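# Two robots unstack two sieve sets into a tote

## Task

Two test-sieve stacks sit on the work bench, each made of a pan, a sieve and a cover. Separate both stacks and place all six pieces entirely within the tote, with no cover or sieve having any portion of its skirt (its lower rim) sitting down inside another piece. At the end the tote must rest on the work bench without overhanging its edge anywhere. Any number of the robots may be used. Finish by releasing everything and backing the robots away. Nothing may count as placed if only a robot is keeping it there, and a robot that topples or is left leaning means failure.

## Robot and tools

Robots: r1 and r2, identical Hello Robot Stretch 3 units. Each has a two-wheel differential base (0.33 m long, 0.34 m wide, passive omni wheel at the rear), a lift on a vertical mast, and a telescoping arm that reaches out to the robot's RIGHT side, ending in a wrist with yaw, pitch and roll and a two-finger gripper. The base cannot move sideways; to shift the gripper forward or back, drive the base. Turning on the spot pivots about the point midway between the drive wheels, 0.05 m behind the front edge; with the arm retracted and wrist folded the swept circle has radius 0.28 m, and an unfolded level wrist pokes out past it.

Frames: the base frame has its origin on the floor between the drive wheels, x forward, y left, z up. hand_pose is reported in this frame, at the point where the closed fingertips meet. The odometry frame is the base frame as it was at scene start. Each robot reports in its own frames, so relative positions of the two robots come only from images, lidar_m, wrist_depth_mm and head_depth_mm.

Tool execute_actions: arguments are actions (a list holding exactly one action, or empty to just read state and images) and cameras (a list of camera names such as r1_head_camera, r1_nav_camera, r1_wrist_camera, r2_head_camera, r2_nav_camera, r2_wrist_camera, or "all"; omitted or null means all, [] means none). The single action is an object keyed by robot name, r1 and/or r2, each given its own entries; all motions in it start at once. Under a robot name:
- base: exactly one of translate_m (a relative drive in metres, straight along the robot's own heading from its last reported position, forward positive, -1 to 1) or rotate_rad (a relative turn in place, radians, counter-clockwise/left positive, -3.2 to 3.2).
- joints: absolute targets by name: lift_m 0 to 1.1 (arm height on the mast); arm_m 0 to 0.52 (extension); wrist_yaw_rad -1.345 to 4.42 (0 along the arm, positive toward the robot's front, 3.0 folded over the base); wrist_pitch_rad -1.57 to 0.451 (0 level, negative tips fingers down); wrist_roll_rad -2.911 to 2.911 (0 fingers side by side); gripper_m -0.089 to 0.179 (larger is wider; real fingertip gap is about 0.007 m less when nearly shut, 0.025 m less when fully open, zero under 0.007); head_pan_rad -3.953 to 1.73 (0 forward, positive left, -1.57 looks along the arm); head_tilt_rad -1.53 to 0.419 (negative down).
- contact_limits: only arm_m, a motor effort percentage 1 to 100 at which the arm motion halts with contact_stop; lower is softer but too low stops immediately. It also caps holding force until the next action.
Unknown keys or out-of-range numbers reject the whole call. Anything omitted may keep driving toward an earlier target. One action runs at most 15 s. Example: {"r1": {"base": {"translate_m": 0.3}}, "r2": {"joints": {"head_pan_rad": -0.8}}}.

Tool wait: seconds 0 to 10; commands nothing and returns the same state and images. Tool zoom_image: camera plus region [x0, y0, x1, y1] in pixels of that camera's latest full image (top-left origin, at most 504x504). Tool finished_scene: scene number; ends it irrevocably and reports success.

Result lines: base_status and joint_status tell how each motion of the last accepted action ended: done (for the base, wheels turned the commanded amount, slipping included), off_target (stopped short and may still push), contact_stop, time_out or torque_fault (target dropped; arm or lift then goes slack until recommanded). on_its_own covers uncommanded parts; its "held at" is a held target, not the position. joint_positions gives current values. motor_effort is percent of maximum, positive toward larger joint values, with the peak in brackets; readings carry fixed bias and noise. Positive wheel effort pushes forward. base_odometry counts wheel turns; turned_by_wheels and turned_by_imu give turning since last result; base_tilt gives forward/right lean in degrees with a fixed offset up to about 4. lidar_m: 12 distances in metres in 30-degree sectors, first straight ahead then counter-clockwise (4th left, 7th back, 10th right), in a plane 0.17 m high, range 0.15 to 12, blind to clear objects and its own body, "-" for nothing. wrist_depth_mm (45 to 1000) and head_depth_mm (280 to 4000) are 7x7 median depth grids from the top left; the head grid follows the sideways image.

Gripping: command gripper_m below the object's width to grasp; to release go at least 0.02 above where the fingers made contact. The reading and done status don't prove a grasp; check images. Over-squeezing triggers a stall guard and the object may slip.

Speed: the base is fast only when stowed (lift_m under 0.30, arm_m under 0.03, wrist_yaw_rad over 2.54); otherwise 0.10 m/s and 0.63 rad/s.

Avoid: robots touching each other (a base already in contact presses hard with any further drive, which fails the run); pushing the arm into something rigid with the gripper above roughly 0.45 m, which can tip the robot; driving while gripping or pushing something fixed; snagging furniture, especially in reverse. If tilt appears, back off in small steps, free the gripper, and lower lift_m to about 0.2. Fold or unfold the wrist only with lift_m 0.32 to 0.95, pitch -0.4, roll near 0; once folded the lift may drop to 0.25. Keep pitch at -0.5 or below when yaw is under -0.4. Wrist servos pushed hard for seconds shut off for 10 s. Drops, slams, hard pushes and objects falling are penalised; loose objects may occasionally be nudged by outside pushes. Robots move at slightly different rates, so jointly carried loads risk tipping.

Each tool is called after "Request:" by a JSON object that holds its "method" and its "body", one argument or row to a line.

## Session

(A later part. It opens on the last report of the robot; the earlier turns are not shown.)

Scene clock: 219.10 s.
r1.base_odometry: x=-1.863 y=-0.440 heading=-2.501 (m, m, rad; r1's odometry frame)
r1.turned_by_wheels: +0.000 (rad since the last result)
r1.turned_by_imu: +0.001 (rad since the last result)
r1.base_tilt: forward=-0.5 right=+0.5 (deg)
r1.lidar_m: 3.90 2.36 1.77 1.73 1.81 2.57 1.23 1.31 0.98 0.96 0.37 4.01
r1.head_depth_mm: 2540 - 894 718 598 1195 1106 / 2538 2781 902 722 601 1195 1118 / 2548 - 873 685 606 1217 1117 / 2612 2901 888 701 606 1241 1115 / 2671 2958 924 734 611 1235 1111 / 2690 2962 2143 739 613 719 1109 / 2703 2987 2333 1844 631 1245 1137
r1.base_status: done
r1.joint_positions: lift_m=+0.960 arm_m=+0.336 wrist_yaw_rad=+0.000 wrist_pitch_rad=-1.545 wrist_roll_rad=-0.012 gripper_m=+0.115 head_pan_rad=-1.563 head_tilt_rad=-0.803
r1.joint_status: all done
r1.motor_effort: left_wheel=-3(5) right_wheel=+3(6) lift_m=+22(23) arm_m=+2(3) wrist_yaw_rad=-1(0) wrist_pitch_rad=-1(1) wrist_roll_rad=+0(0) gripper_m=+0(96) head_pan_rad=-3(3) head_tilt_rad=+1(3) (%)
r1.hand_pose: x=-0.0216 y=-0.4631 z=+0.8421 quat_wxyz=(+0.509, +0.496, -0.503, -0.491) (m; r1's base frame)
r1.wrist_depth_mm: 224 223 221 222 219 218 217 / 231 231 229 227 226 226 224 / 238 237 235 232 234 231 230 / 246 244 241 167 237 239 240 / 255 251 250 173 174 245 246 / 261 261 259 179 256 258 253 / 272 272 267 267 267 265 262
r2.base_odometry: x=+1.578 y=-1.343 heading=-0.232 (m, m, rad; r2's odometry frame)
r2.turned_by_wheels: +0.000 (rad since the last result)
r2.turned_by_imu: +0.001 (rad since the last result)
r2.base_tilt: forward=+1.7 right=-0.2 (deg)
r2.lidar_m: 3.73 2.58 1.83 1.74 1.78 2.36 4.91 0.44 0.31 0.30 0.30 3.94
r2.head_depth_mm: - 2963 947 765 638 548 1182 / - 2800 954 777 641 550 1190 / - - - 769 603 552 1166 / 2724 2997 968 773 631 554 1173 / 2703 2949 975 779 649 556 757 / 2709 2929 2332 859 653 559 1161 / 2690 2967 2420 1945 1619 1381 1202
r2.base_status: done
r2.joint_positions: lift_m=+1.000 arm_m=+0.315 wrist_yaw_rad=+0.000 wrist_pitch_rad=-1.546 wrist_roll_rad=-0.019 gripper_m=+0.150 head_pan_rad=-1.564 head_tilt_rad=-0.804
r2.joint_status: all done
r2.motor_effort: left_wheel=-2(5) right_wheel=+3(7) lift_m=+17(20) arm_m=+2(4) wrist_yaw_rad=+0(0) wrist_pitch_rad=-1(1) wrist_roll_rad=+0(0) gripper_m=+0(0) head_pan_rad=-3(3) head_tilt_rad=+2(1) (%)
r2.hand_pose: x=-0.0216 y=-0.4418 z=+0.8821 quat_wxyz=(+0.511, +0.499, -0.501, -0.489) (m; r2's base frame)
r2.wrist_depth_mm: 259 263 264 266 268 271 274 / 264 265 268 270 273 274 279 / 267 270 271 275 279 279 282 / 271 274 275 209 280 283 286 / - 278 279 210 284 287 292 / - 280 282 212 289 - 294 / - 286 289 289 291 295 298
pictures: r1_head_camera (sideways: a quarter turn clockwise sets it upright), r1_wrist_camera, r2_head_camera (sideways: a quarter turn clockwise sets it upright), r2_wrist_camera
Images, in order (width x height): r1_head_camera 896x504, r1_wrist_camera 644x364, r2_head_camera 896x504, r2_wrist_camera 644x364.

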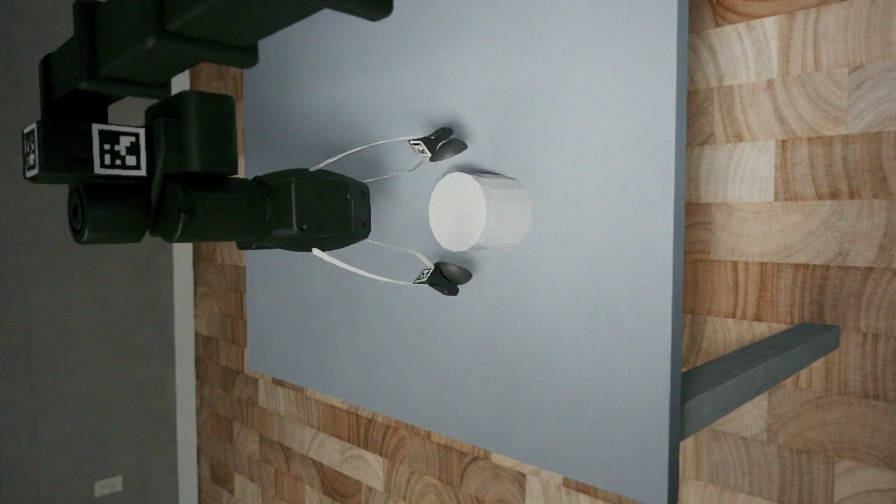

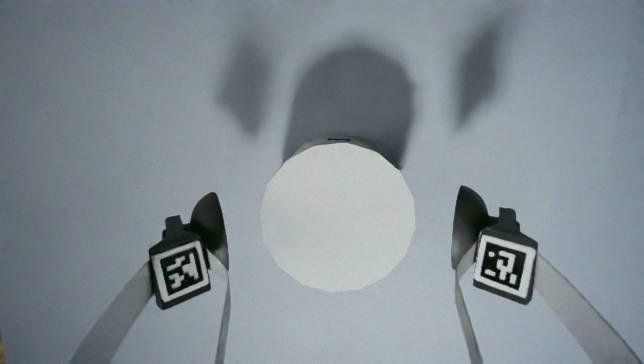

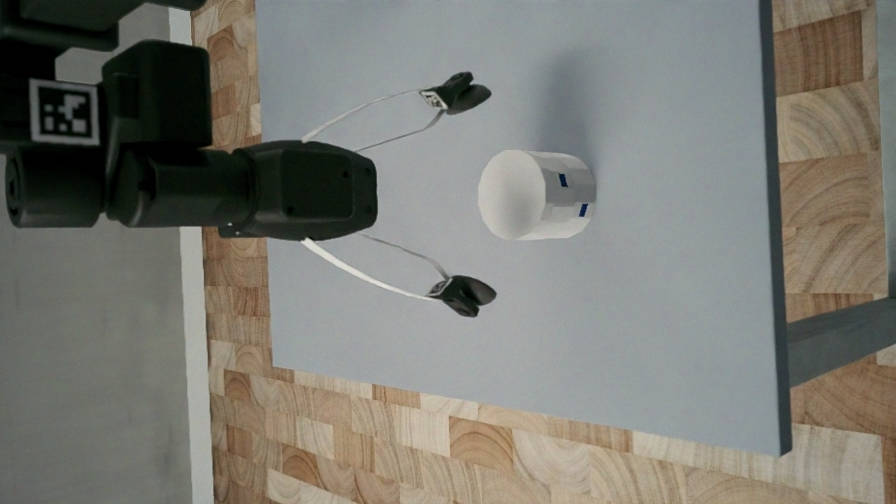

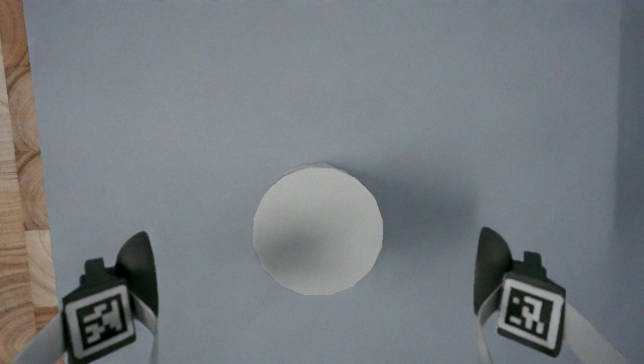

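Request:
{"method": "execute_actions", "body": {
  "actions": [
    {"r1":{"joints":{"lift_m":0.947}},"r2":{"joints":{"lift_m":0.96,"arm_m":0.32,"gripper_m":0.115}}}
  ],
  "cameras": []
}}

Request:
{"method": "execute_actions", "body": {
  "actions": [
    {"r1":{"joints":{"gripper_m":0.06}},"r2":{"joints":{"lift_m":0.947}}}
  ],
  "cameras": ["r1_head_camera","r1_wrist_camera","r2_wrist_camera","r2_head_camera"]
}}

Scene clock: 226.57 s.
r1.base_odometry: x=-1.863 y=-0.440 heading=-2.501 (m, m, rad; r1's odometry frame)
r1.turned_by_wheels: +0.000 (rad since the last result)
r1.turned_by_imu: +0.001 (rad since the last result)
r1.base_tilt: forward=-0.5 right=+0.5 (deg)
r1.lidar_m: 3.90 2.36 1.77 1.73 1.82 2.56 1.23 1.31 0.99 0.96 0.37 4.01
r1.head_depth_mm: 2585 - 865 719 598 1192 1115 / 2532 2861 907 722 603 1198 1114 / 2542 - 912 686 605 1224 1119 / 2661 2905 919 710 609 1234 1121 / 2650 3008 925 735 612 1236 1104 / 2710 2954 2151 742 613 718 1117 / 2673 2986 2310 1829 633 1252 1137
r1.base_status: not commanded
r1.joint_positions: lift_m=+0.947 arm_m=+0.336 wrist_yaw_rad=+0.000 wrist_pitch_rad=-1.545 wrist_roll_rad=-0.012 gripper_m=+0.115 head_pan_rad=-1.563 head_tilt_rad=-0.803
r1.joint_status: all done
r1.motor_effort: left_wheel=-3(3) right_wheel=+2(2) lift_m=+22(23) arm_m=+3(3) wrist_yaw_rad=+0(1) wrist_pitch_rad=-2(2) wrist_roll_rad=+0(0) gripper_m=-1(0) head_pan_rad=-3(3) head_tilt_rad=+2(3) (%)
r1.hand_pose: x=-0.0216 y=-0.4631 z=+0.8291 quat_wxyz=(+0.509, +0.496, -0.503, -0.491) (m; r1's base frame)
r1.wrist_depth_mm: 212 211 211 208 209 205 206 / 218 217 214 215 214 212 212 / 227 224 223 220 220 218 218 / 232 232 227 155 225 225 224 / 239 239 234 159 159 231 233 / 249 249 248 165 241 243 241 / 255 254 253 253 252 248 246
r2.base_odometry: x=+1.578 y=-1.343 heading=-0.232 (m, m, rad; r2's odometry frame)
r2.turned_by_wheels: +0.000 (rad since the last result)
r2.turned_by_imu: +0.001 (rad since the last result)
r2.base_tilt: forward=+1.5 right=-0.2 (deg)
r2.lidar_m: 3.74 2.59 1.83 1.74 1.78 2.37 4.93 0.44 0.31 0.30 0.30 3.95
r2.head_depth_mm: 2684 - 933 765 638 548 1180 / 2638 - 950 788 639 551 1191 / 2664 - - 751 604 552 1167 / 2750 2981 985 776 630 554 1172 / 2714 2998 973 778 649 557 755 / 2713 2937 2336 855 652 558 1158 / 2677 2973 2480 1947 1617 1378 1205
r2.base_status: not commanded
r2.joint_positions: lift_m=+0.960 arm_m=+0.320 wrist_yaw_rad=+0.000 wrist_pitch_rad=-1.546 wrist_roll_rad=-0.019 gripper_m=+0.115 head_pan_rad=-1.564 head_tilt_rad=-0.804
r2.joint_status: all done
r2.motor_effort: left_wheel=-3(2) right_wheel=+2(2) lift_m=+18(17) arm_m=+3(5) wrist_yaw_rad=+0(0) wrist_pitch_rad=-1(1) wrist_roll_rad=+0(0) gripper_m=-1(99) head_pan_rad=-3(3) head_tilt_rad=+1(1) (%)
r2.hand_pose: x=-0.0216 y=-0.4468 z=+0.8421 quat_wxyz=(+0.511, +0.499, -0.501, -0.490) (m; r2's base frame)
r2.wrist_depth_mm: 223 223 228 228 231 232 234 / 227 228 229 232 232 236 239 / 228 230 232 233 236 239 241 / 231 235 235 195 242 242 244 / 235 238 238 169 242 246 250 / 239 239 241 171 248 250 252 / 242 246 248 248 251 255 255
pictures: none
No camera images: the call's "cameras" was empty. Leave "cameras" out to get every camera's image.

Scene clock: 227.60 s.
r1.base_odometry: x=-1.863 y=-0.440 heading=-2.501 (m, m, rad; r1's odometry frame)
r1.turned_by_wheels: +0.000 (rad since the last result)
r1.turned_by_imu: +0.000 (rad since the last result)
r1.base_tilt: forward=-0.4 right=+0.4 (deg)
r1.lidar_m: 3.90 2.36 1.77 1.73 1.82 2.57 1.23 1.31 0.98 0.96 0.37 4.01
r1.head_depth_mm: 2587 - 865 715 597 1189 1109 / 2550 2831 903 723 602 1203 1116 / 2559 - 911 668 605 1224 1115 / 2666 2915 917 691 607 1239 1118 / 2672 2958 925 736 610 1233 1106 / 2650 3000 2148 739 613 718 1112 / 2662 2974 2319 1832 633 1246 1140
r1.base_status: not commanded
r1.joint_positions: lift_m=+0.947 arm_m=+0.336 wrist_yaw_rad=+0.000 wrist_pitch_rad=-1.545 wrist_roll_rad=-0.012 gripper_m=+0.061 head_pan_rad=-1.563 head_tilt_rad=-0.803
r1.joint_status: all done
r1.motor_effort: left_wheel=-3(3) right_wheel=+2(2) lift_m=+22(22) arm_m=+2(3) wrist_yaw_rad=+0(0) wrist_pitch_rad=-1(2) wrist_roll_rad=+0(0) gripper_m=-12(99) head_pan_rad=-3(3) head_tilt_rad=+2(1) (%)
r1.hand_pose: x=-0.0216 y=-0.4631 z=+0.8291 quat_wxyz=(+0.509, +0.496, -0.503, -0.491) (m; r1's base frame)
r1.wrist_depth_mm: 212 211 210 210 208 208 206 / 219 216 217 214 213 213 212 / 225 223 222 221 220 218 220 / 232 230 229 154 224 224 226 / 239 237 197 159 158 233 230 / 248 246 246 164 243 241 239 / 256 255 254 253 251 249 247
r2.base_odometry: x=+1.578 y=-1.343 heading=-0.232 (m, m, rad; r2's odometry frame)
r2.turned_by_wheels: +0.000 (rad since the last result)
r2.turned_by_imu: +0.000 (rad since the last result)
r2.base_tilt: forward=+1.7 right=-0.2 (deg)
r2.lidar_m: 3.74 2.59 1.82 1.74 1.78 2.37 4.91 0.44 0.31 0.30 0.30 3.95
r2.head_depth_mm: 2695 - 919 762 637 547 1183 / 2652 - 924 778 640 550 1187 / 2658 - - 748 603 551 1171 / 2730 2968 973 777 630 553 1174 / 2743 2982 975 778 650 557 755 / 2719 2947 2341 854 653 560 1162 / 2719 2999 2451 1934 1614 1373 1204
r2.base_status: not commanded
r2.joint_positions: lift_m=+0.947 arm_m=+0.320 wrist_yaw_rad=+0.000 wrist_pitch_rad=-1.546 wrist_roll_rad=-0.019 gripper_m=+0.115 head_pan_rad=-1.564 head_tilt_rad=-0.804
r2.joint_status: all done
r2.motor_effort: left_wheel=-3(3) right_wheel=+3(3) lift_m=+17(16) arm_m=+3(3) wrist_yaw_rad=+1(0) wrist_pitch_rad=-1(1) wrist_roll_rad=+0(0) gripper_m=+0(0) head_pan_rad=-3(3) head_tilt_rad=+2(1) (%)
r2.hand_pose: x=-0.0216 y=-0.4468 z=+0.8292 quat_wxyz=(+0.511, +0.499, -0.501, -0.490) (m; r2's base frame)
r2.wrist_depth_mm: 212 212 215 216 219 220 223 / 213 215 217 219 221 222 225 / 216 218 221 223 225 226 228 / 220 221 223 195 227 230 232 / 222 224 226 155 231 232 234 / 225 227 193 158 160 236 239 / 229 233 234 160 237 239 242
pictures: r1_head_camera (sideways: a quarter turn clockwise sets it upright), r1_wrist_camera, r2_head_camera (sideways: a quarter turn clockwise sets it upright), r2_wrist_camera
Images, in order (width x height): r1_head_camera 896x504, r1_wrist_camera 644x364, r2_head_camera 896x504, r2_wrist_camera 644x364.

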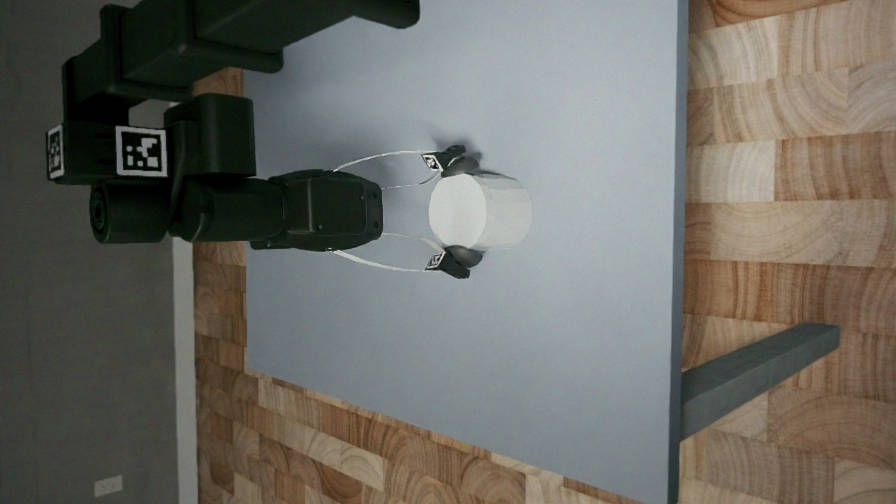

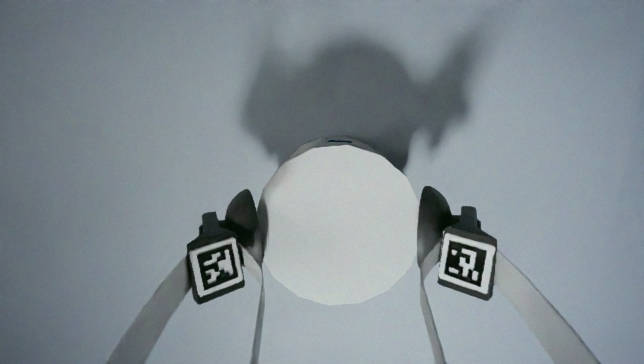

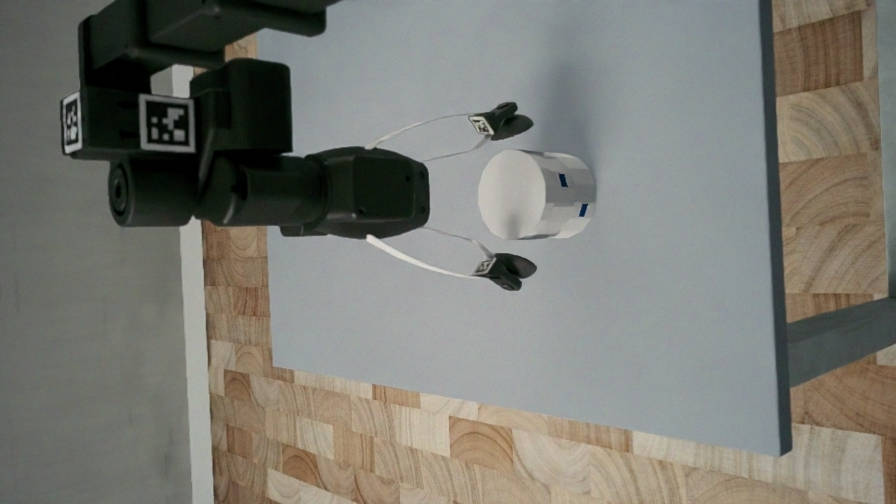

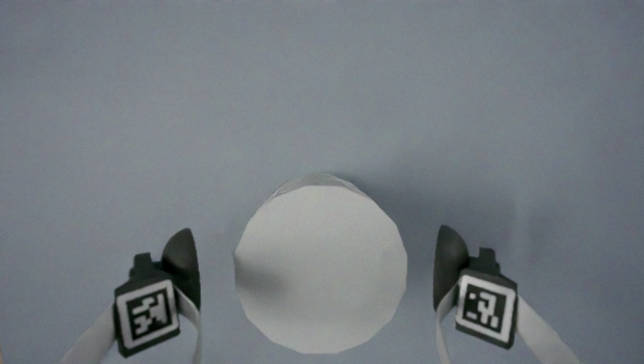

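Pads look domed (contact near centre). Test lift on r1; close r2.

Request:
{"method": "execute_actions", "body": {
  "actions": [
    {"r1":{"joints":{"lift_m":0.975}},"r2":{"joints":{"gripper_m":0.06}}}
  ],
  "cameras": ["r1_head_camera","r1_wrist_camera","r2_wrist_camera","r2_head_camera"]
}}

Scene clock: 235.23 s.
r1.base_odometry: x=-1.863 y=-0.440 heading=-2.501 (m, m, rad; r1's odometry frame)
r1.turned_by_wheels: +0.000 (rad since the last result)
r1.turned_by_imu: +0.001 (rad since the last result)
r1.base_tilt: forward=-0.6 right=+0.6 (deg)
r1.lidar_m: 3.90 2.36 1.77 1.73 1.82 2.57 1.23 1.31 0.98 0.96 0.37 4.00
r1.head_depth_mm: - - 893 718 600 1193 1101 / - 2716 903 721 602 1203 1112 / - - 850 687 604 1231 1117 / 2605 2910 888 693 607 1236 1129 / 2656 2921 925 733 610 1233 1106 / 2674 2939 2155 740 614 720 1109 / 2699 2950 2314 1858 631 1249 1139
r1.base_status: not commanded
r1.joint_positions: lift_m=+0.975 arm_m=+0.336 wrist_yaw_rad=+0.000 wrist_pitch_rad=-1.545 wrist_roll_rad=-0.012 gripper_m=+0.060 head_pan_rad=-1.563 head_tilt_rad=-0.803
r1.joint_status: all done
r1.motor_effort: left_wheel=-2(4) right_wheel=+1(2) lift_m=+30(34) arm_m=+2(3) wrist_yaw_rad=+0(0) wrist_pitch_rad=-1(2) wrist_roll_rad=+0(0) gripper_m=-1(11) head_pan_rad=-3(3) head_tilt_rad=+2(2) (%)
r1.hand_pose: x=-0.0216 y=-0.4632 z=+0.8568 quat_wxyz=(+0.509, +0.496, -0.503, -0.491) (m; r1's base frame)
r1.wrist_depth_mm: 237 237 237 235 234 232 231 / 245 243 245 243 241 240 239 / 253 252 251 249 245 245 245 / 261 259 260 165 252 255 251 / 270 268 266 169 182 262 262 / 276 275 278 227 273 269 269 / 290 286 284 283 282 283 279
r2.base_odometry: x=+1.578 y=-1.343 heading=-0.232 (m, m, rad; r2's odometry frame)
r2.turned_by_wheels: +0.000 (rad since the last result)
r2.turned_by_imu: +0.001 (rad since the last result)
r2.base_tilt: forward=+1.6 right=-0.2 (deg)
r2.lidar_m: 3.74 2.59 1.82 1.74 1.78 2.36 4.93 0.44 0.31 0.30 0.30 3.92
r2.head_depth_mm: 2730 - 915 762 638 548 1182 / 2680 - 923 769 640 551 1183 / 2722 - - 751 605 553 1170 / 2736 2941 969 776 629 554 1170 / 2741 2971 972 778 649 556 755 / 2695 2938 2367 857 653 559 1167 / 2728 2954 2430 1936 1612 1382 1205
r2.base_status: not commanded
r2.joint_positions: lift_m=+0.947 arm_m=+0.320 wrist_yaw_rad=+0.000 wrist_pitch_rad=-1.546 wrist_roll_rad=-0.019 gripper_m=+0.061 head_pan_rad=-1.564 head_tilt_rad=-0.804
r2.joint_status: all done
r2.motor_effort: left_wheel=-3(4) right_wheel=+4(3) lift_m=+17(17) arm_m=+3(3) wrist_yaw_rad=+0(0) wrist_pitch_rad=-1(1) wrist_roll_rad=+0(0) gripper_m=-12(98) head_pan_rad=-3(3) head_tilt_rad=+1(1) (%)
r2.hand_pose: x=-0.0216 y=-0.4468 z=+0.8292 quat_wxyz=(+0.511, +0.499, -0.501, -0.490) (m; r2's base frame)
r2.wrist_depth_mm: 211 212 213 216 219 220 223 / 214 215 217 219 222 223 226 / 217 219 220 222 226 226 230 / 219 221 222 223 227 230 231 / 224 225 191 156 230 232 236 / 226 228 157 159 159 238 241 / 229 230 232 160 237 240 243
pictures: r1_head_camera (sideways: a quarter turn clockwise sets it upright), r1_wrist_camera, r2_head_camera (sideways: a quarter turn clockwise sets it upright), r2_wrist_camera
Images, in order (width x height): r1_head_camera 896x504, r1_wrist_camera 644x364, r2_head_camera 896x504, r2_wrist_camera 644x364.

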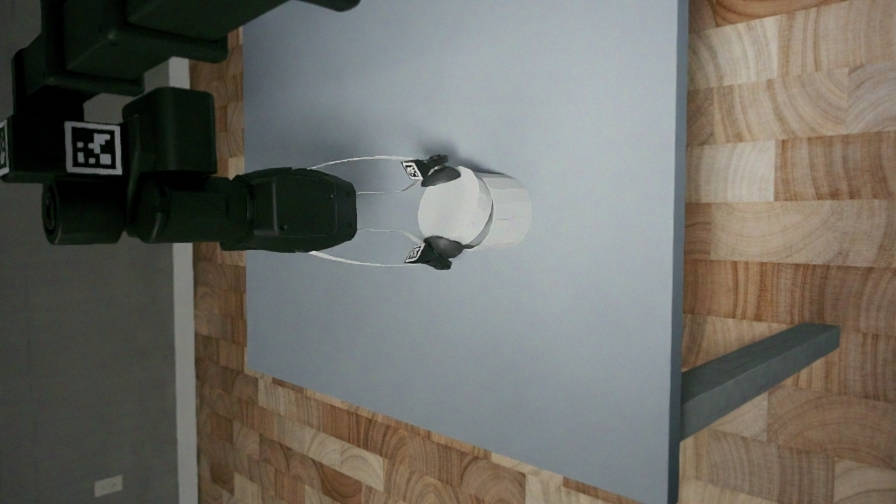

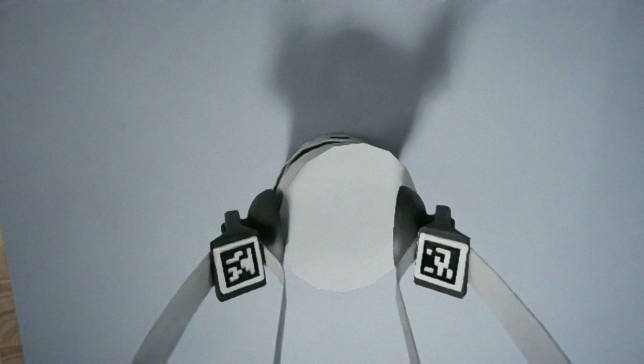

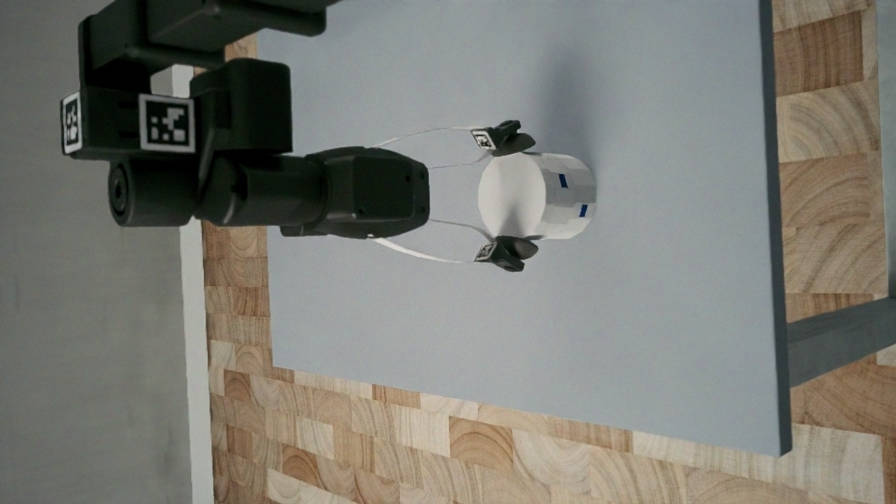

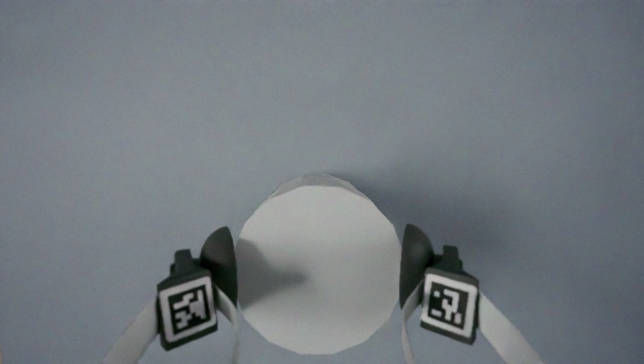

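Request:
{"method": "execute_actions", "body": {
  "actions": [
    {"r1":{"joints":{"gripper_m":0.12}},"r2":{"joints":{"gripper_m":0.105}}}
  ],
  "cameras": ["r1_head_camera","r1_wrist_camera"]
}}

Request:
{"method": "zoom_image", "body": {
  "camera": "r1_head_camera",
  "region": [390,130,570,290]
}}

Scene clock: 244.13 s.
r1.base_odometry: x=-1.863 y=-0.440 heading=-2.501 (m, m, rad; r1's odometry frame)
r1.turned_by_wheels: +0.000 (rad since the last result)
r1.turned_by_imu: +0.001 (rad since the last result)
r1.base_tilt: forward=-0.6 right=+0.7 (deg)
r1.lidar_m: 3.90 2.36 1.77 1.73 1.81 2.56 1.23 1.31 0.99 0.96 0.36 3.99
r1.head_depth_mm: - - 895 716 599 1196 1108 / - 2703 903 723 600 1202 1112 / - - 852 687 606 1228 1119 / 2615 2918 885 708 608 1232 1124 / 2661 2973 922 736 610 1241 1106 / 2687 2974 2150 738 613 718 1116 / 2703 2962 2318 1853 630 1249 1130
r1.base_status: not commanded
r1.joint_positions: lift_m=+0.975 arm_m=+0.336 wrist_yaw_rad=+0.000 wrist_pitch_rad=-1.545 wrist_roll_rad=-0.012 gripper_m=+0.120 head_pan_rad=-1.563 head_tilt_rad=-0.803
r1.joint_status: all done
r1.motor_effort: left_wheel=-3(3) right_wheel=+1(1) lift_m=+30(30) arm_m=+2(3) wrist_yaw_rad=+0(0) wrist_pitch_rad=-2(1) wrist_roll_rad=+0(0) gripper_m=+0(94) head_pan_rad=-3(3) head_tilt_rad=+2(2) (%)
r1.hand_pose: x=-0.0216 y=-0.4632 z=+0.8568 quat_wxyz=(+0.509, +0.496, -0.503, -0.491) (m; r1's base frame)
r1.wrist_depth_mm: 238 239 236 236 234 234 232 / 244 244 244 240 241 238 237 / 253 252 249 247 246 247 245 / 262 261 257 183 254 253 251 / 270 265 266 187 263 - 261 / 281 278 277 275 273 274 267 / 292 284 284 286 283 282 278
r2.base_odometry: x=+1.578 y=-1.343 heading=-0.232 (m, m, rad; r2's odometry frame)
r2.turned_by_wheels: +0.000 (rad since the last result)
r2.turned_by_imu: +0.001 (rad since the last result)
r2.base_tilt: forward=+1.7 right=-0.3 (deg)
r2.lidar_m: 3.76 2.58 1.82 1.74 1.78 2.36 4.92 0.44 0.31 0.30 0.30 3.94
r2.head_depth_mm: 2706 - 917 763 638 548 1178 / 2653 - 918 768 639 550 1186 / 2708 - - 748 604 553 1172 / 2741 2981 965 774 626 555 1174 / 2734 2946 971 782 650 558 756 / 2722 2974 2345 858 654 558 1166 / 2704 2987 2449 1940 1615 1376 1205
r2.base_status: not commanded
r2.joint_positions: lift_m=+0.947 arm_m=+0.320 wrist_yaw_rad=+0.000 wrist_pitch_rad=-1.546 wrist_roll_rad=-0.019 gripper_m=+0.105 head_pan_rad=-1.564 head_tilt_rad=-0.804
r2.joint_status: all done
r2.motor_effort: left_wheel=-2(3) right_wheel=+3(4) lift_m=+17(17) arm_m=+3(4) wrist_yaw_rad=+1(1) wrist_pitch_rad=-1(1) wrist_roll_rad=+0(0) gripper_m=+0(95) head_pan_rad=-3(3) head_tilt_rad=+2(1) (%)
r2.hand_pose: x=-0.0216 y=-0.4468 z=+0.8292 quat_wxyz=(+0.511, +0.499, -0.501, -0.490) (m; r2's base frame)
r2.wrist_depth_mm: 211 213 214 216 217 219 222 / 213 216 217 219 220 224 226 / 217 218 219 223 225 227 229 / 218 222 224 195 228 230 233 / 222 225 224 156 229 234 236 / 227 227 157 158 160 236 239 / 229 232 234 161 238 242 242
pictures: r1_head_camera (sideways: a quarter turn clockwise sets it upright), r1_wrist_camera
Images, in order (width x height): r1_head_camera 896x504, r1_wrist_camera 644x364.

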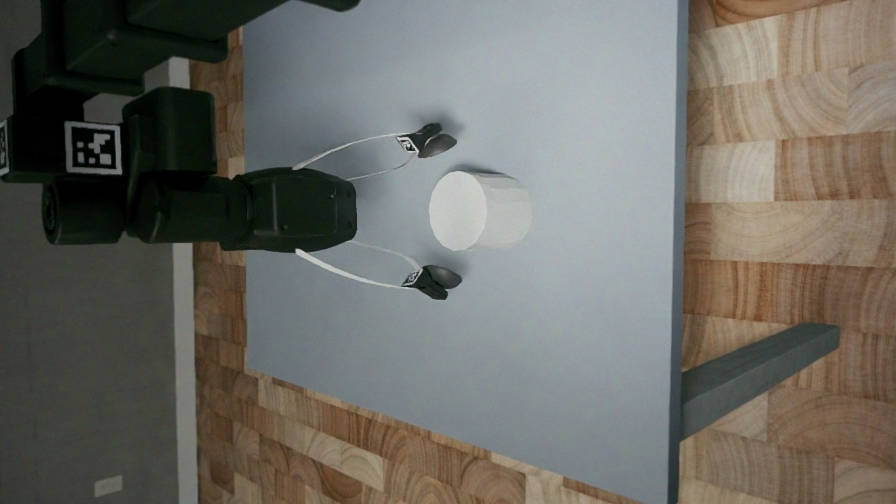

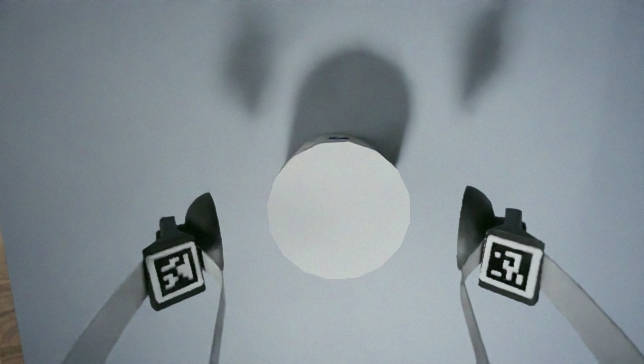

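Region (390, 130, 570, 290) of r1_head_camera's 896x504 image, scaled by 2.800, with more detail than that image has.

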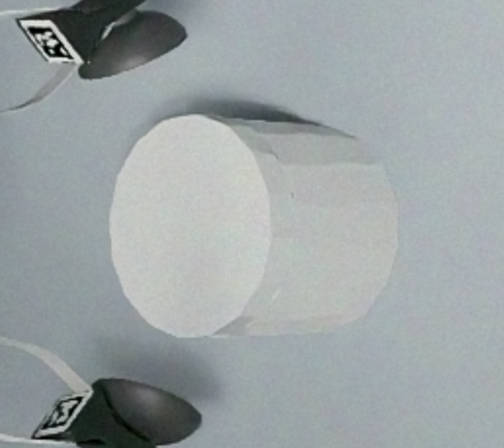

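Fell back in place; loose fit. Retry deeper.

Request:
{"method": "execute_actions", "body": {
  "actions": [
    {"r1":{"joints":{"lift_m":0.938}},"r2":{"joints":{"lift_m":0.939}}}
  ],
  "cameras": []
}}

Request:
{"method": "execute_actions", "body": {
  "actions": [
    {"r1":{"joints":{"gripper_m":0.05}},"r2":{"joints":{"gripper_m":0.05}}}
  ],
  "cameras": []
}}

Request:
{"method": "execute_actions", "body": {
  "actions": [
    {"r1":{"joints":{"lift_m":0.97}},"r2":{"joints":{"lift_m":0.97}}}
  ],
  "cameras": ["r1_head_camera","r1_wrist_camera","r2_wrist_camera","r2_head_camera"]
}}

Scene clock: 253.17 s.
r1.base_odometry: x=-1.863 y=-0.440 heading=-2.501 (m, m, rad; r1's odometry frame)
r1.turned_by_wheels: +0.000 (rad since the last result)
r1.turned_by_imu: +0.001 (rad since the last result)
r1.base_tilt: forward=-0.4 right=+0.6 (deg)
r1.lidar_m: 3.90 2.36 1.77 1.73 1.82 2.57 1.23 1.31 0.98 0.96 0.37 4.01
r1.head_depth_mm: 2625 - 851 699 600 1196 1113 / 2585 2874 901 721 602 1200 1120 / 2561 - 909 688 605 1223 1113 / 2641 2949 919 720 607 1230 1120 / 2639 2954 918 736 612 1234 1103 / 2712 2986 2141 737 613 718 1121 / 2698 2940 2319 1839 632 1248 1141
r1.base_status: not commanded
r1.joint_positions: lift_m=+0.938 arm_m=+0.336 wrist_yaw_rad=+0.000 wrist_pitch_rad=-1.545 wrist_roll_rad=-0.012 gripper_m=+0.120 head_pan_rad=-1.563 head_tilt_rad=-0.803
r1.joint_status: all done
r1.motor_effort: left_wheel=-3(3) right_wheel=+1(1) lift_m=+22(27) arm_m=+2(3) wrist_yaw_rad=+0(0) wrist_pitch_rad=-1(1) wrist_roll_rad=+0(0) gripper_m=+0(0) head_pan_rad=-3(3) head_tilt_rad=+1(2) (%)
r1.hand_pose: x=-0.0216 y=-0.4632 z=+0.8201 quat_wxyz=(+0.509, +0.496, -0.503, -0.491) (m; r1's base frame)
r1.wrist_depth_mm: 203 202 202 200 201 199 197 / 209 208 208 207 205 205 204 / 216 214 214 212 211 212 209 / 223 221 219 145 216 218 215 / 229 227 190 149 150 - 221 / 238 235 237 155 229 234 229 / 243 244 242 241 240 240 238
r2.base_odometry: x=+1.578 y=-1.343 heading=-0.232 (m, m, rad; r2's odometry frame)
r2.turned_by_wheels: +0.000 (rad since the last result)
r2.turned_by_imu: +0.001 (rad since the last result)
r2.base_tilt: forward=+1.6 right=-0.3 (deg)
r2.lidar_m: 3.75 2.57 1.83 1.74 1.78 2.37 4.93 0.44 0.31 0.30 0.30 3.95
r2.head_depth_mm: 2721 - 905 761 639 548 1184 / 2712 - 905 775 639 550 1190 / 2744 - - 750 603 553 1164 / 2724 2980 971 771 622 554 1170 / 2713 2937 977 778 650 556 755 / 2702 2965 2330 856 654 559 1161 / 2719 2990 2435 1945 1620 1381 1206
r2.base_status: not commanded
r2.joint_positions: lift_m=+0.939 arm_m=+0.320 wrist_yaw_rad=+0.000 wrist_pitch_rad=-1.546 wrist_roll_rad=-0.019 gripper_m=+0.105 head_pan_rad=-1.564 head_tilt_rad=-0.804
r2.joint_status: all done
r2.motor_effort: left_wheel=-3(3) right_wheel=+4(3) lift_m=+18(16) arm_m=+4(3) wrist_yaw_rad=+0(0) wrist_pitch_rad=-1(1) wrist_roll_rad=+0(0) gripper_m=-1(0) head_pan_rad=-3(3) head_tilt_rad=+2(2) (%)
r2.hand_pose: x=-0.0216 y=-0.4468 z=+0.8211 quat_wxyz=(+0.511, +0.499, -0.501, -0.490) (m; r2's base frame)
r2.wrist_depth_mm: 203 204 206 208 209 212 215 / 206 208 210 210 214 217 218 / 209 210 213 214 217 219 221 / 212 213 216 216 219 222 223 / 215 217 217 147 222 225 227 / 219 219 150 150 151 229 229 / 222 225 225 152 229 233 232
pictures: none
No camera images: the call's "cameras" was empty. Leave "cameras" out to get every camera's image.

Scene clock: 254.37 s.
r1.base_odometry: x=-1.863 y=-0.440 heading=-2.501 (m, m, rad; r1's odometry frame)
r1.turned_by_wheels: +0.000 (rad since the last result)
r1.turned_by_imu: +0.000 (rad since the last result)
r1.base_tilt: forward=-0.4 right=+0.6 (deg)
r1.lidar_m: 3.89 2.36 1.78 1.73 1.81 2.56 1.23 1.31 0.99 0.96 0.36 4.02
r1.head_depth_mm: 2600 - 855 699 600 1195 1114 / 2540 2861 902 726 601 1197 1116 / 2585 - 892 666 604 1230 1110 / 2684 2921 915 692 608 1232 1123 / 2689 2938 924 732 610 1241 1101 / 2682 2979 2153 739 614 717 1113 / 2674 2956 2320 1847 630 1252 1137
r1.base_status: not commanded
r1.joint_positions: lift_m=+0.938 arm_m=+0.336 wrist_yaw_rad=+0.000 wrist_pitch_rad=-1.545 wrist_roll_rad=-0.012 gripper_m=+0.051 head_pan_rad=-1.563 head_tilt_rad=-0.803
r1.joint_status: all done
r1.motor_effort: left_wheel=-3(3) right_wheel=+2(2) lift_m=+22(22) arm_m=+2(3) wrist_yaw_rad=+0(0) wrist_pitch_rad=-1(2) wrist_roll_rad=+0(0) gripper_m=-19(100) head_pan_rad=-3(3) head_tilt_rad=+1(2) (%)
r1.hand_pose: x=-0.0216 y=-0.4632 z=+0.8201 quat_wxyz=(+0.509, +0.496, -0.503, -0.491) (m; r1's base frame)
r1.wrist_depth_mm: 203 203 202 201 199 200 197 / 209 208 206 206 204 205 204 / 216 215 214 212 211 210 209 / 224 221 222 143 214 217 216 / 230 229 149 147 147 223 223 / 238 237 238 153 153 232 230 / 246 245 243 242 240 239 237
r2.base_odometry: x=+1.578 y=-1.343 heading=-0.232 (m, m, rad; r2's odometry frame)
r2.turned_by_wheels: +0.000 (rad since the last result)
r2.turned_by_imu: +0.000 (rad since the last result)
r2.base_tilt: forward=+1.6 right=-0.2 (deg)
r2.lidar_m: 3.76 2.58 1.83 1.73 1.78 2.36 4.93 0.44 0.31 0.30 0.30 3.96
r2.head_depth_mm: 2704 - 906 762 637 548 1183 / 2686 - 906 767 640 550 1185 / 2761 - - 750 607 551 1169 / 2718 2994 970 775 625 554 1174 / 2696 2979 974 779 650 556 755 / 2714 2965 2342 856 652 559 1161 / 2716 3000 2440 1943 1604 1373 1210
r2.base_status: not commanded
r2.joint_positions: lift_m=+0.939 arm_m=+0.320 wrist_yaw_rad=+0.000 wrist_pitch_rad=-1.546 wrist_roll_rad=-0.019 gripper_m=+0.051 head_pan_rad=-1.564 head_tilt_rad=-0.804
r2.joint_status: all done
r2.motor_effort: left_wheel=-2(3) right_wheel=+3(3) lift_m=+18(18) arm_m=+3(3) wrist_yaw_rad=+0(0) wrist_pitch_rad=-1(0) wrist_roll_rad=+0(1) gripper_m=-18(100) head_pan_rad=-3(2) head_tilt_rad=+2(1) (%)
r2.hand_pose: x=-0.0216 y=-0.4468 z=+0.8211 quat_wxyz=(+0.511, +0.499, -0.501, -0.490) (m; r2's base frame)
r2.wrist_depth_mm: 204 205 208 209 211 212 214 / 206 207 209 211 213 214 217 / 209 210 212 214 217 218 220 / 212 213 216 215 218 220 224 / 215 216 216 147 223 225 228 / 219 219 148 148 149 229 229 / 222 223 225 150 229 232 235
pictures: none
No camera images: the call's "cameras" was empty. Leave "cameras" out to get every camera's image.

Scene clock: 255.47 s.
r1.base_odometry: x=-1.863 y=-0.440 heading=-2.501 (m, m, rad; r1's odometry frame)
r1.turned_by_wheels: +0.000 (rad since the last result)
r1.turned_by_imu: +0.000 (rad since the last result)
r1.base_tilt: forward=-0.5 right=+0.5 (deg)
r1.lidar_m: 3.89 2.36 1.77 1.73 1.82 2.57 1.23 1.31 0.99 0.96 0.37 3.99
r1.head_depth_mm: 2549 - 897 717 598 1191 1107 / - 2740 902 723 601 1201 1110 / - - 872 643 605 1235 1117 / 2595 2945 916 674 608 1232 1121 / 2718 2911 919 733 610 1232 1101 / 2676 2972 2165 741 612 720 1112 / 2718 2992 2316 1846 632 1250 1135
r1.base_status: not commanded
r1.joint_positions: lift_m=+0.970 arm_m=+0.336 wrist_yaw_rad=+0.000 wrist_pitch_rad=-1.545 wrist_roll_rad=-0.012 gripper_m=+0.051 head_pan_rad=-1.563 head_tilt_rad=-0.803
r1.joint_status: all done
r1.motor_effort: left_wheel=-3(3) right_wheel=+2(2) lift_m=+31(31) arm_m=+3(3) wrist_yaw_rad=+0(0) wrist_pitch_rad=-1(2) wrist_roll_rad=+0(0) gripper_m=-19(20) head_pan_rad=-3(2) head_tilt_rad=+3(2) (%)
r1.hand_pose: x=-0.0216 y=-0.4631 z=+0.8517 quat_wxyz=(+0.509, +0.497, -0.503, -0.491) (m; r1's base frame)
r1.wrist_depth_mm: 234 233 230 230 229 228 227 / 240 240 238 237 237 233 234 / 247 246 246 241 240 241 240 / 257 255 252 142 246 250 248 / 264 261 148 147 147 256 258 / 275 273 272 152 153 269 264 / 286 282 281 278 276 274 272
r2.base_odometry: x=+1.578 y=-1.343 heading=-0.232 (m, m, rad; r2's odometry frame)
r2.turned_by_wheels: +0.000 (rad since the last result)
r2.turned_by_imu: +0.000 (rad since the last result)
r2.base_tilt: forward=+1.6 right=-0.3 (deg)
r2.lidar_m: 3.75 2.58 1.83 1.74 1.79 2.36 4.94 0.44 0.31 0.30 0.30 3.96
r2.head_depth_mm: 2634 2954 947 764 637 548 1179 / - - 953 787 640 550 1182 / 2676 - - 770 615 553 1172 / 2729 2983 992 796 632 553 1172 / 2720 2961 971 780 650 557 756 / 2731 2974 2350 854 653 558 1162 / 2696 2998 2434 1948 1617 1380 1205
r2.base_status: not commanded
r2.joint_positions: lift_m=+0.970 arm_m=+0.320 wrist_yaw_rad=+0.000 wrist_pitch_rad=-1.546 wrist_roll_rad=-0.019 gripper_m=+0.051 head_pan_rad=-1.564 head_tilt_rad=-0.804
r2.joint_status: all done
r2.motor_effort: left_wheel=-3(3) right_wheel=+3(3) lift_m=+25(25) arm_m=+3(3) wrist_yaw_rad=+0(1) wrist_pitch_rad=-1(1) wrist_roll_rad=+0(0) gripper_m=-18(18) head_pan_rad=-2(3) head_tilt_rad=+1(1) (%)
r2.hand_pose: x=-0.0216 y=-0.4468 z=+0.8518 quat_wxyz=(+0.511, +0.499, -0.501, -0.490) (m; r2's base frame)
r2.wrist_depth_mm: 233 234 235 237 240 242 244 / 235 238 239 242 242 244 247 / 238 239 242 245 246 249 251 / 242 245 247 215 251 252 256 / 244 246 246 146 252 256 259 / 250 249 147 148 149 261 260 / 252 253 256 150 263 264 268
pictures: r1_head_camera (sideways: a quarter turn clockwise sets it upright), r1_wrist_camera, r2_head_camera (sideways: a quarter turn clockwise sets it upright), r2_wrist_camera
Images, in order (width x height): r1_head_camera 896x504, r1_wrist_camera 644x364, r2_head_camera 896x504, r2_wrist_camera 644x364.

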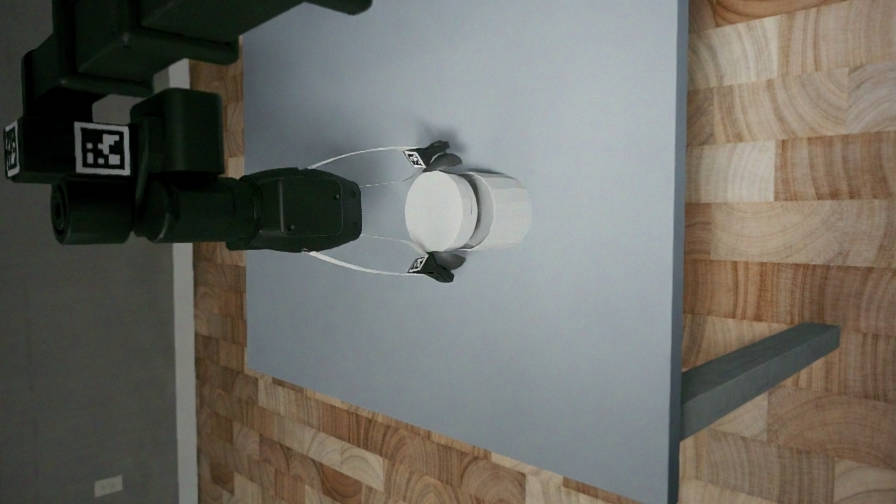

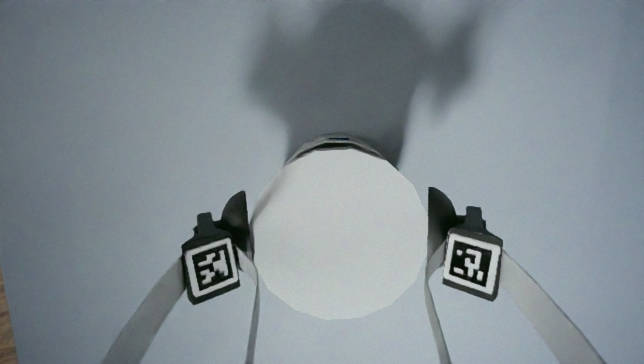

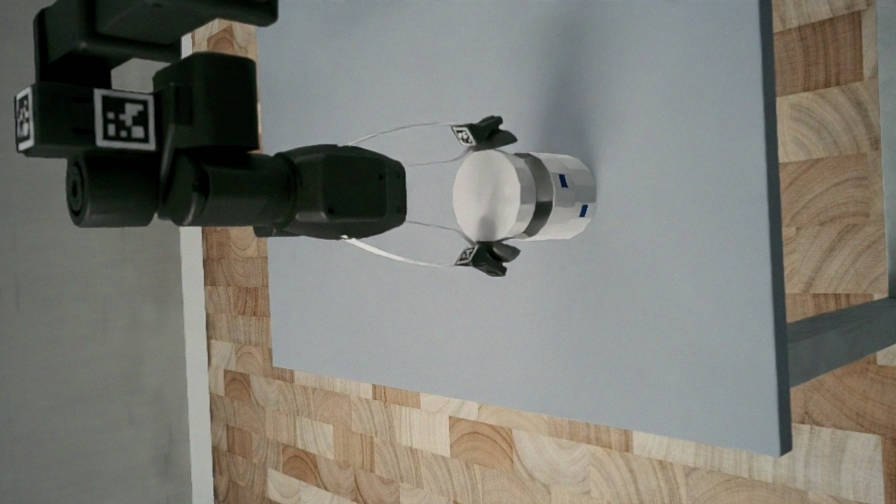

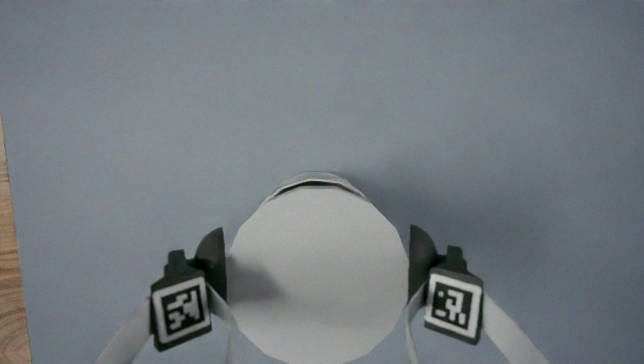

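Request:
{"method": "execute_actions", "body": {
  "actions": [
    {"r1":{"joints":{"lift_m":1.09,"head_pan_rad":-2.2,"head_tilt_rad":-0.75}},"r2":{"joints":{"lift_m":1.09,"head_pan_rad":-2.2,"head_tilt_rad":-0.75}}}
  ],
  "cameras": ["r1_head_camera","r2_head_camera","r1_nav_camera"]
}}

Scene clock: 264.03 s.
r1.base_odometry: x=-1.863 y=-0.440 heading=-2.501 (m, m, rad; r1's odometry frame)
r1.turned_by_wheels: +0.000 (rad since the last result)
r1.turned_by_imu: +0.001 (rad since the last result)
r1.base_tilt: forward=-0.5 right=+0.6 (deg)
r1.lidar_m: 3.88 2.35 1.77 1.73 1.81 2.56 1.23 1.31 0.98 0.96 0.37 4.01
r1.head_depth_mm: - 1349 934 758 1502 1303 1119 / 3782 1369 899 764 676 1308 1125 / 3530 3442 955 743 646 1301 1136 / - 3288 988 774 632 1260 1138 / 2932 3184 935 776 635 573 1144 / 2766 3074 1013 778 636 539 1146 / 2619 2930 1016 784 612 539 1086
r1.base_status: not commanded
r1.joint_positions: lift_m=+1.090 arm_m=+0.336 wrist_yaw_rad=+0.000 wrist_pitch_rad=-1.545 wrist_roll_rad=-0.012 gripper_m=+0.051 head_pan_rad=-2.193 head_tilt_rad=-0.754
r1.joint_status: all done
r1.motor_effort: left_wheel=-3(3) right_wheel=+2(2) lift_m=+31(31) arm_m=+3(2) wrist_yaw_rad=+0(0) wrist_pitch_rad=-1(1) wrist_roll_rad=+0(0) gripper_m=-20(19) head_pan_rad=-3(34) head_tilt_rad=+3(9) (%)
r1.hand_pose: x=-0.0216 y=-0.4631 z=+0.9717 quat_wxyz=(+0.509, +0.497, -0.503, -0.491) (m; r1's base frame)
r1.wrist_depth_mm: - 346 347 345 342 338 338 / - 356 358 353 354 347 345 / - 366 369 359 362 361 353 / - 379 377 143 366 374 369 / - 392 148 148 147 380 380 / - 405 413 153 153 394 393 / - - - - - - -
r2.base_odometry: x=+1.578 y=-1.343 heading=-0.232 (m, m, rad; r2's odometry frame)
r2.turned_by_wheels: +0.000 (rad since the last result)
r2.turned_by_imu: +0.001 (rad since the last result)
r2.base_tilt: forward=+1.7 right=-0.3 (deg)
r2.lidar_m: 3.76 2.59 1.83 1.74 1.78 2.37 4.94 0.44 0.31 0.30 0.30 3.96
r2.head_depth_mm: - 1334 912 809 721 1331 1206 / - 1431 979 788 670 1390 1162 / - 3426 1037 795 672 1308 1149 / - 3286 1017 825 673 584 1220 / 3198 3408 990 827 678 574 1174 / 3041 3230 1071 833 681 576 519 / 2844 3051 1076 837 684 567 502
r2.base_status: not commanded
r2.joint_positions: lift_m=+1.090 arm_m=+0.320 wrist_yaw_rad=+0.000 wrist_pitch_rad=-1.547 wrist_roll_rad=-0.019 gripper_m=+0.051 head_pan_rad=-2.193 head_tilt_rad=-0.755
r2.joint_status: all done
r2.motor_effort: left_wheel=-3(3) right_wheel=+3(3) lift_m=+25(25) arm_m=+3(3) wrist_yaw_rad=+0(0) wrist_pitch_rad=-1(1) wrist_roll_rad=+0(0) gripper_m=-19(18) head_pan_rad=-3(27) head_tilt_rad=+1(6) (%)
r2.hand_pose: x=-0.0216 y=-0.4468 z=+0.9718 quat_wxyz=(+0.511, +0.499, -0.501, -0.490) (m; r2's base frame)
r2.wrist_depth_mm: - 346 349 351 357 356 361 / - 350 356 359 358 361 364 / - 356 357 362 365 372 371 / - 359 361 328 369 370 377 / - 367 365 146 374 376 382 / - 370 147 148 149 379 385 / - 381 374 151 385 386 395
pictures: r1_head_camera (sideways: a quarter turn clockwise sets it upright), r1_nav_camera (sideways: a quarter turn counterclockwise sets it upright), r2_head_camera (sideways: a quarter turn clockwise sets it upright)
Images, in order (width x height): r1_head_camera 896x504, r1_nav_camera 672x504, r2_head_camera 896x504.

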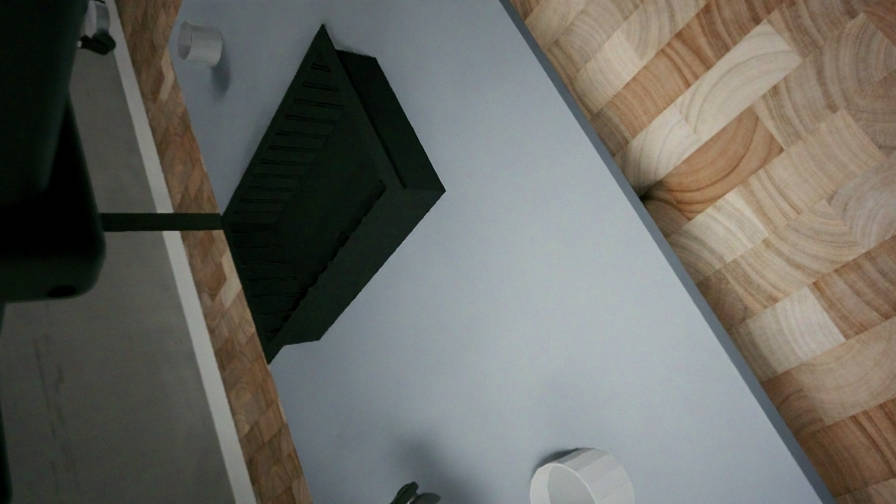

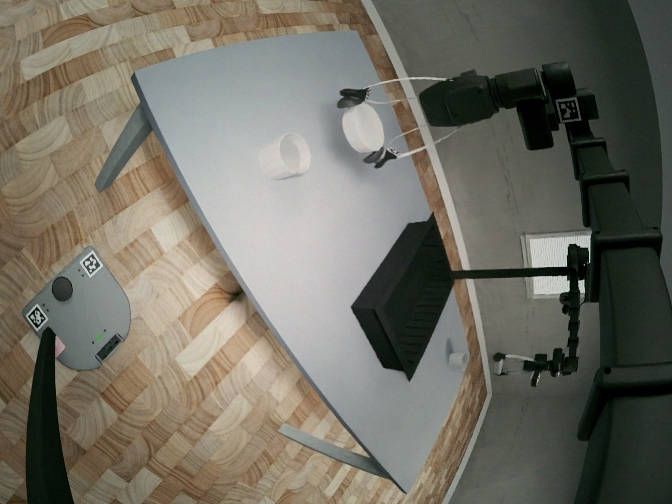

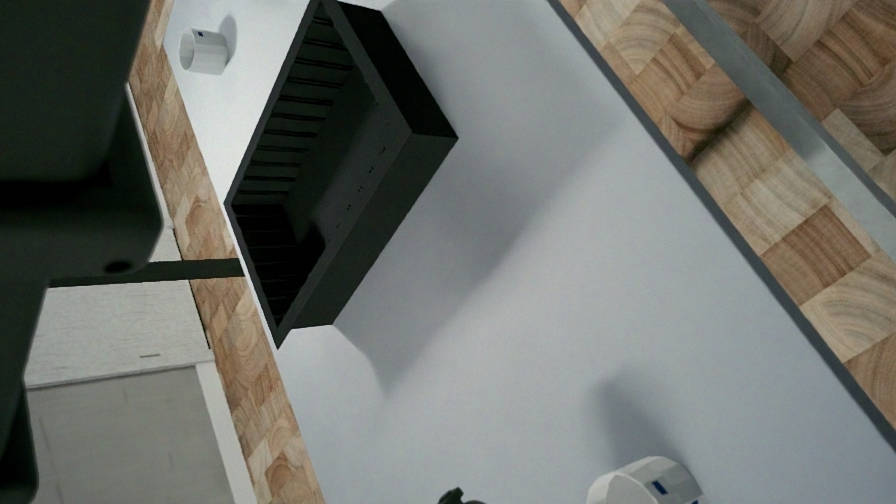

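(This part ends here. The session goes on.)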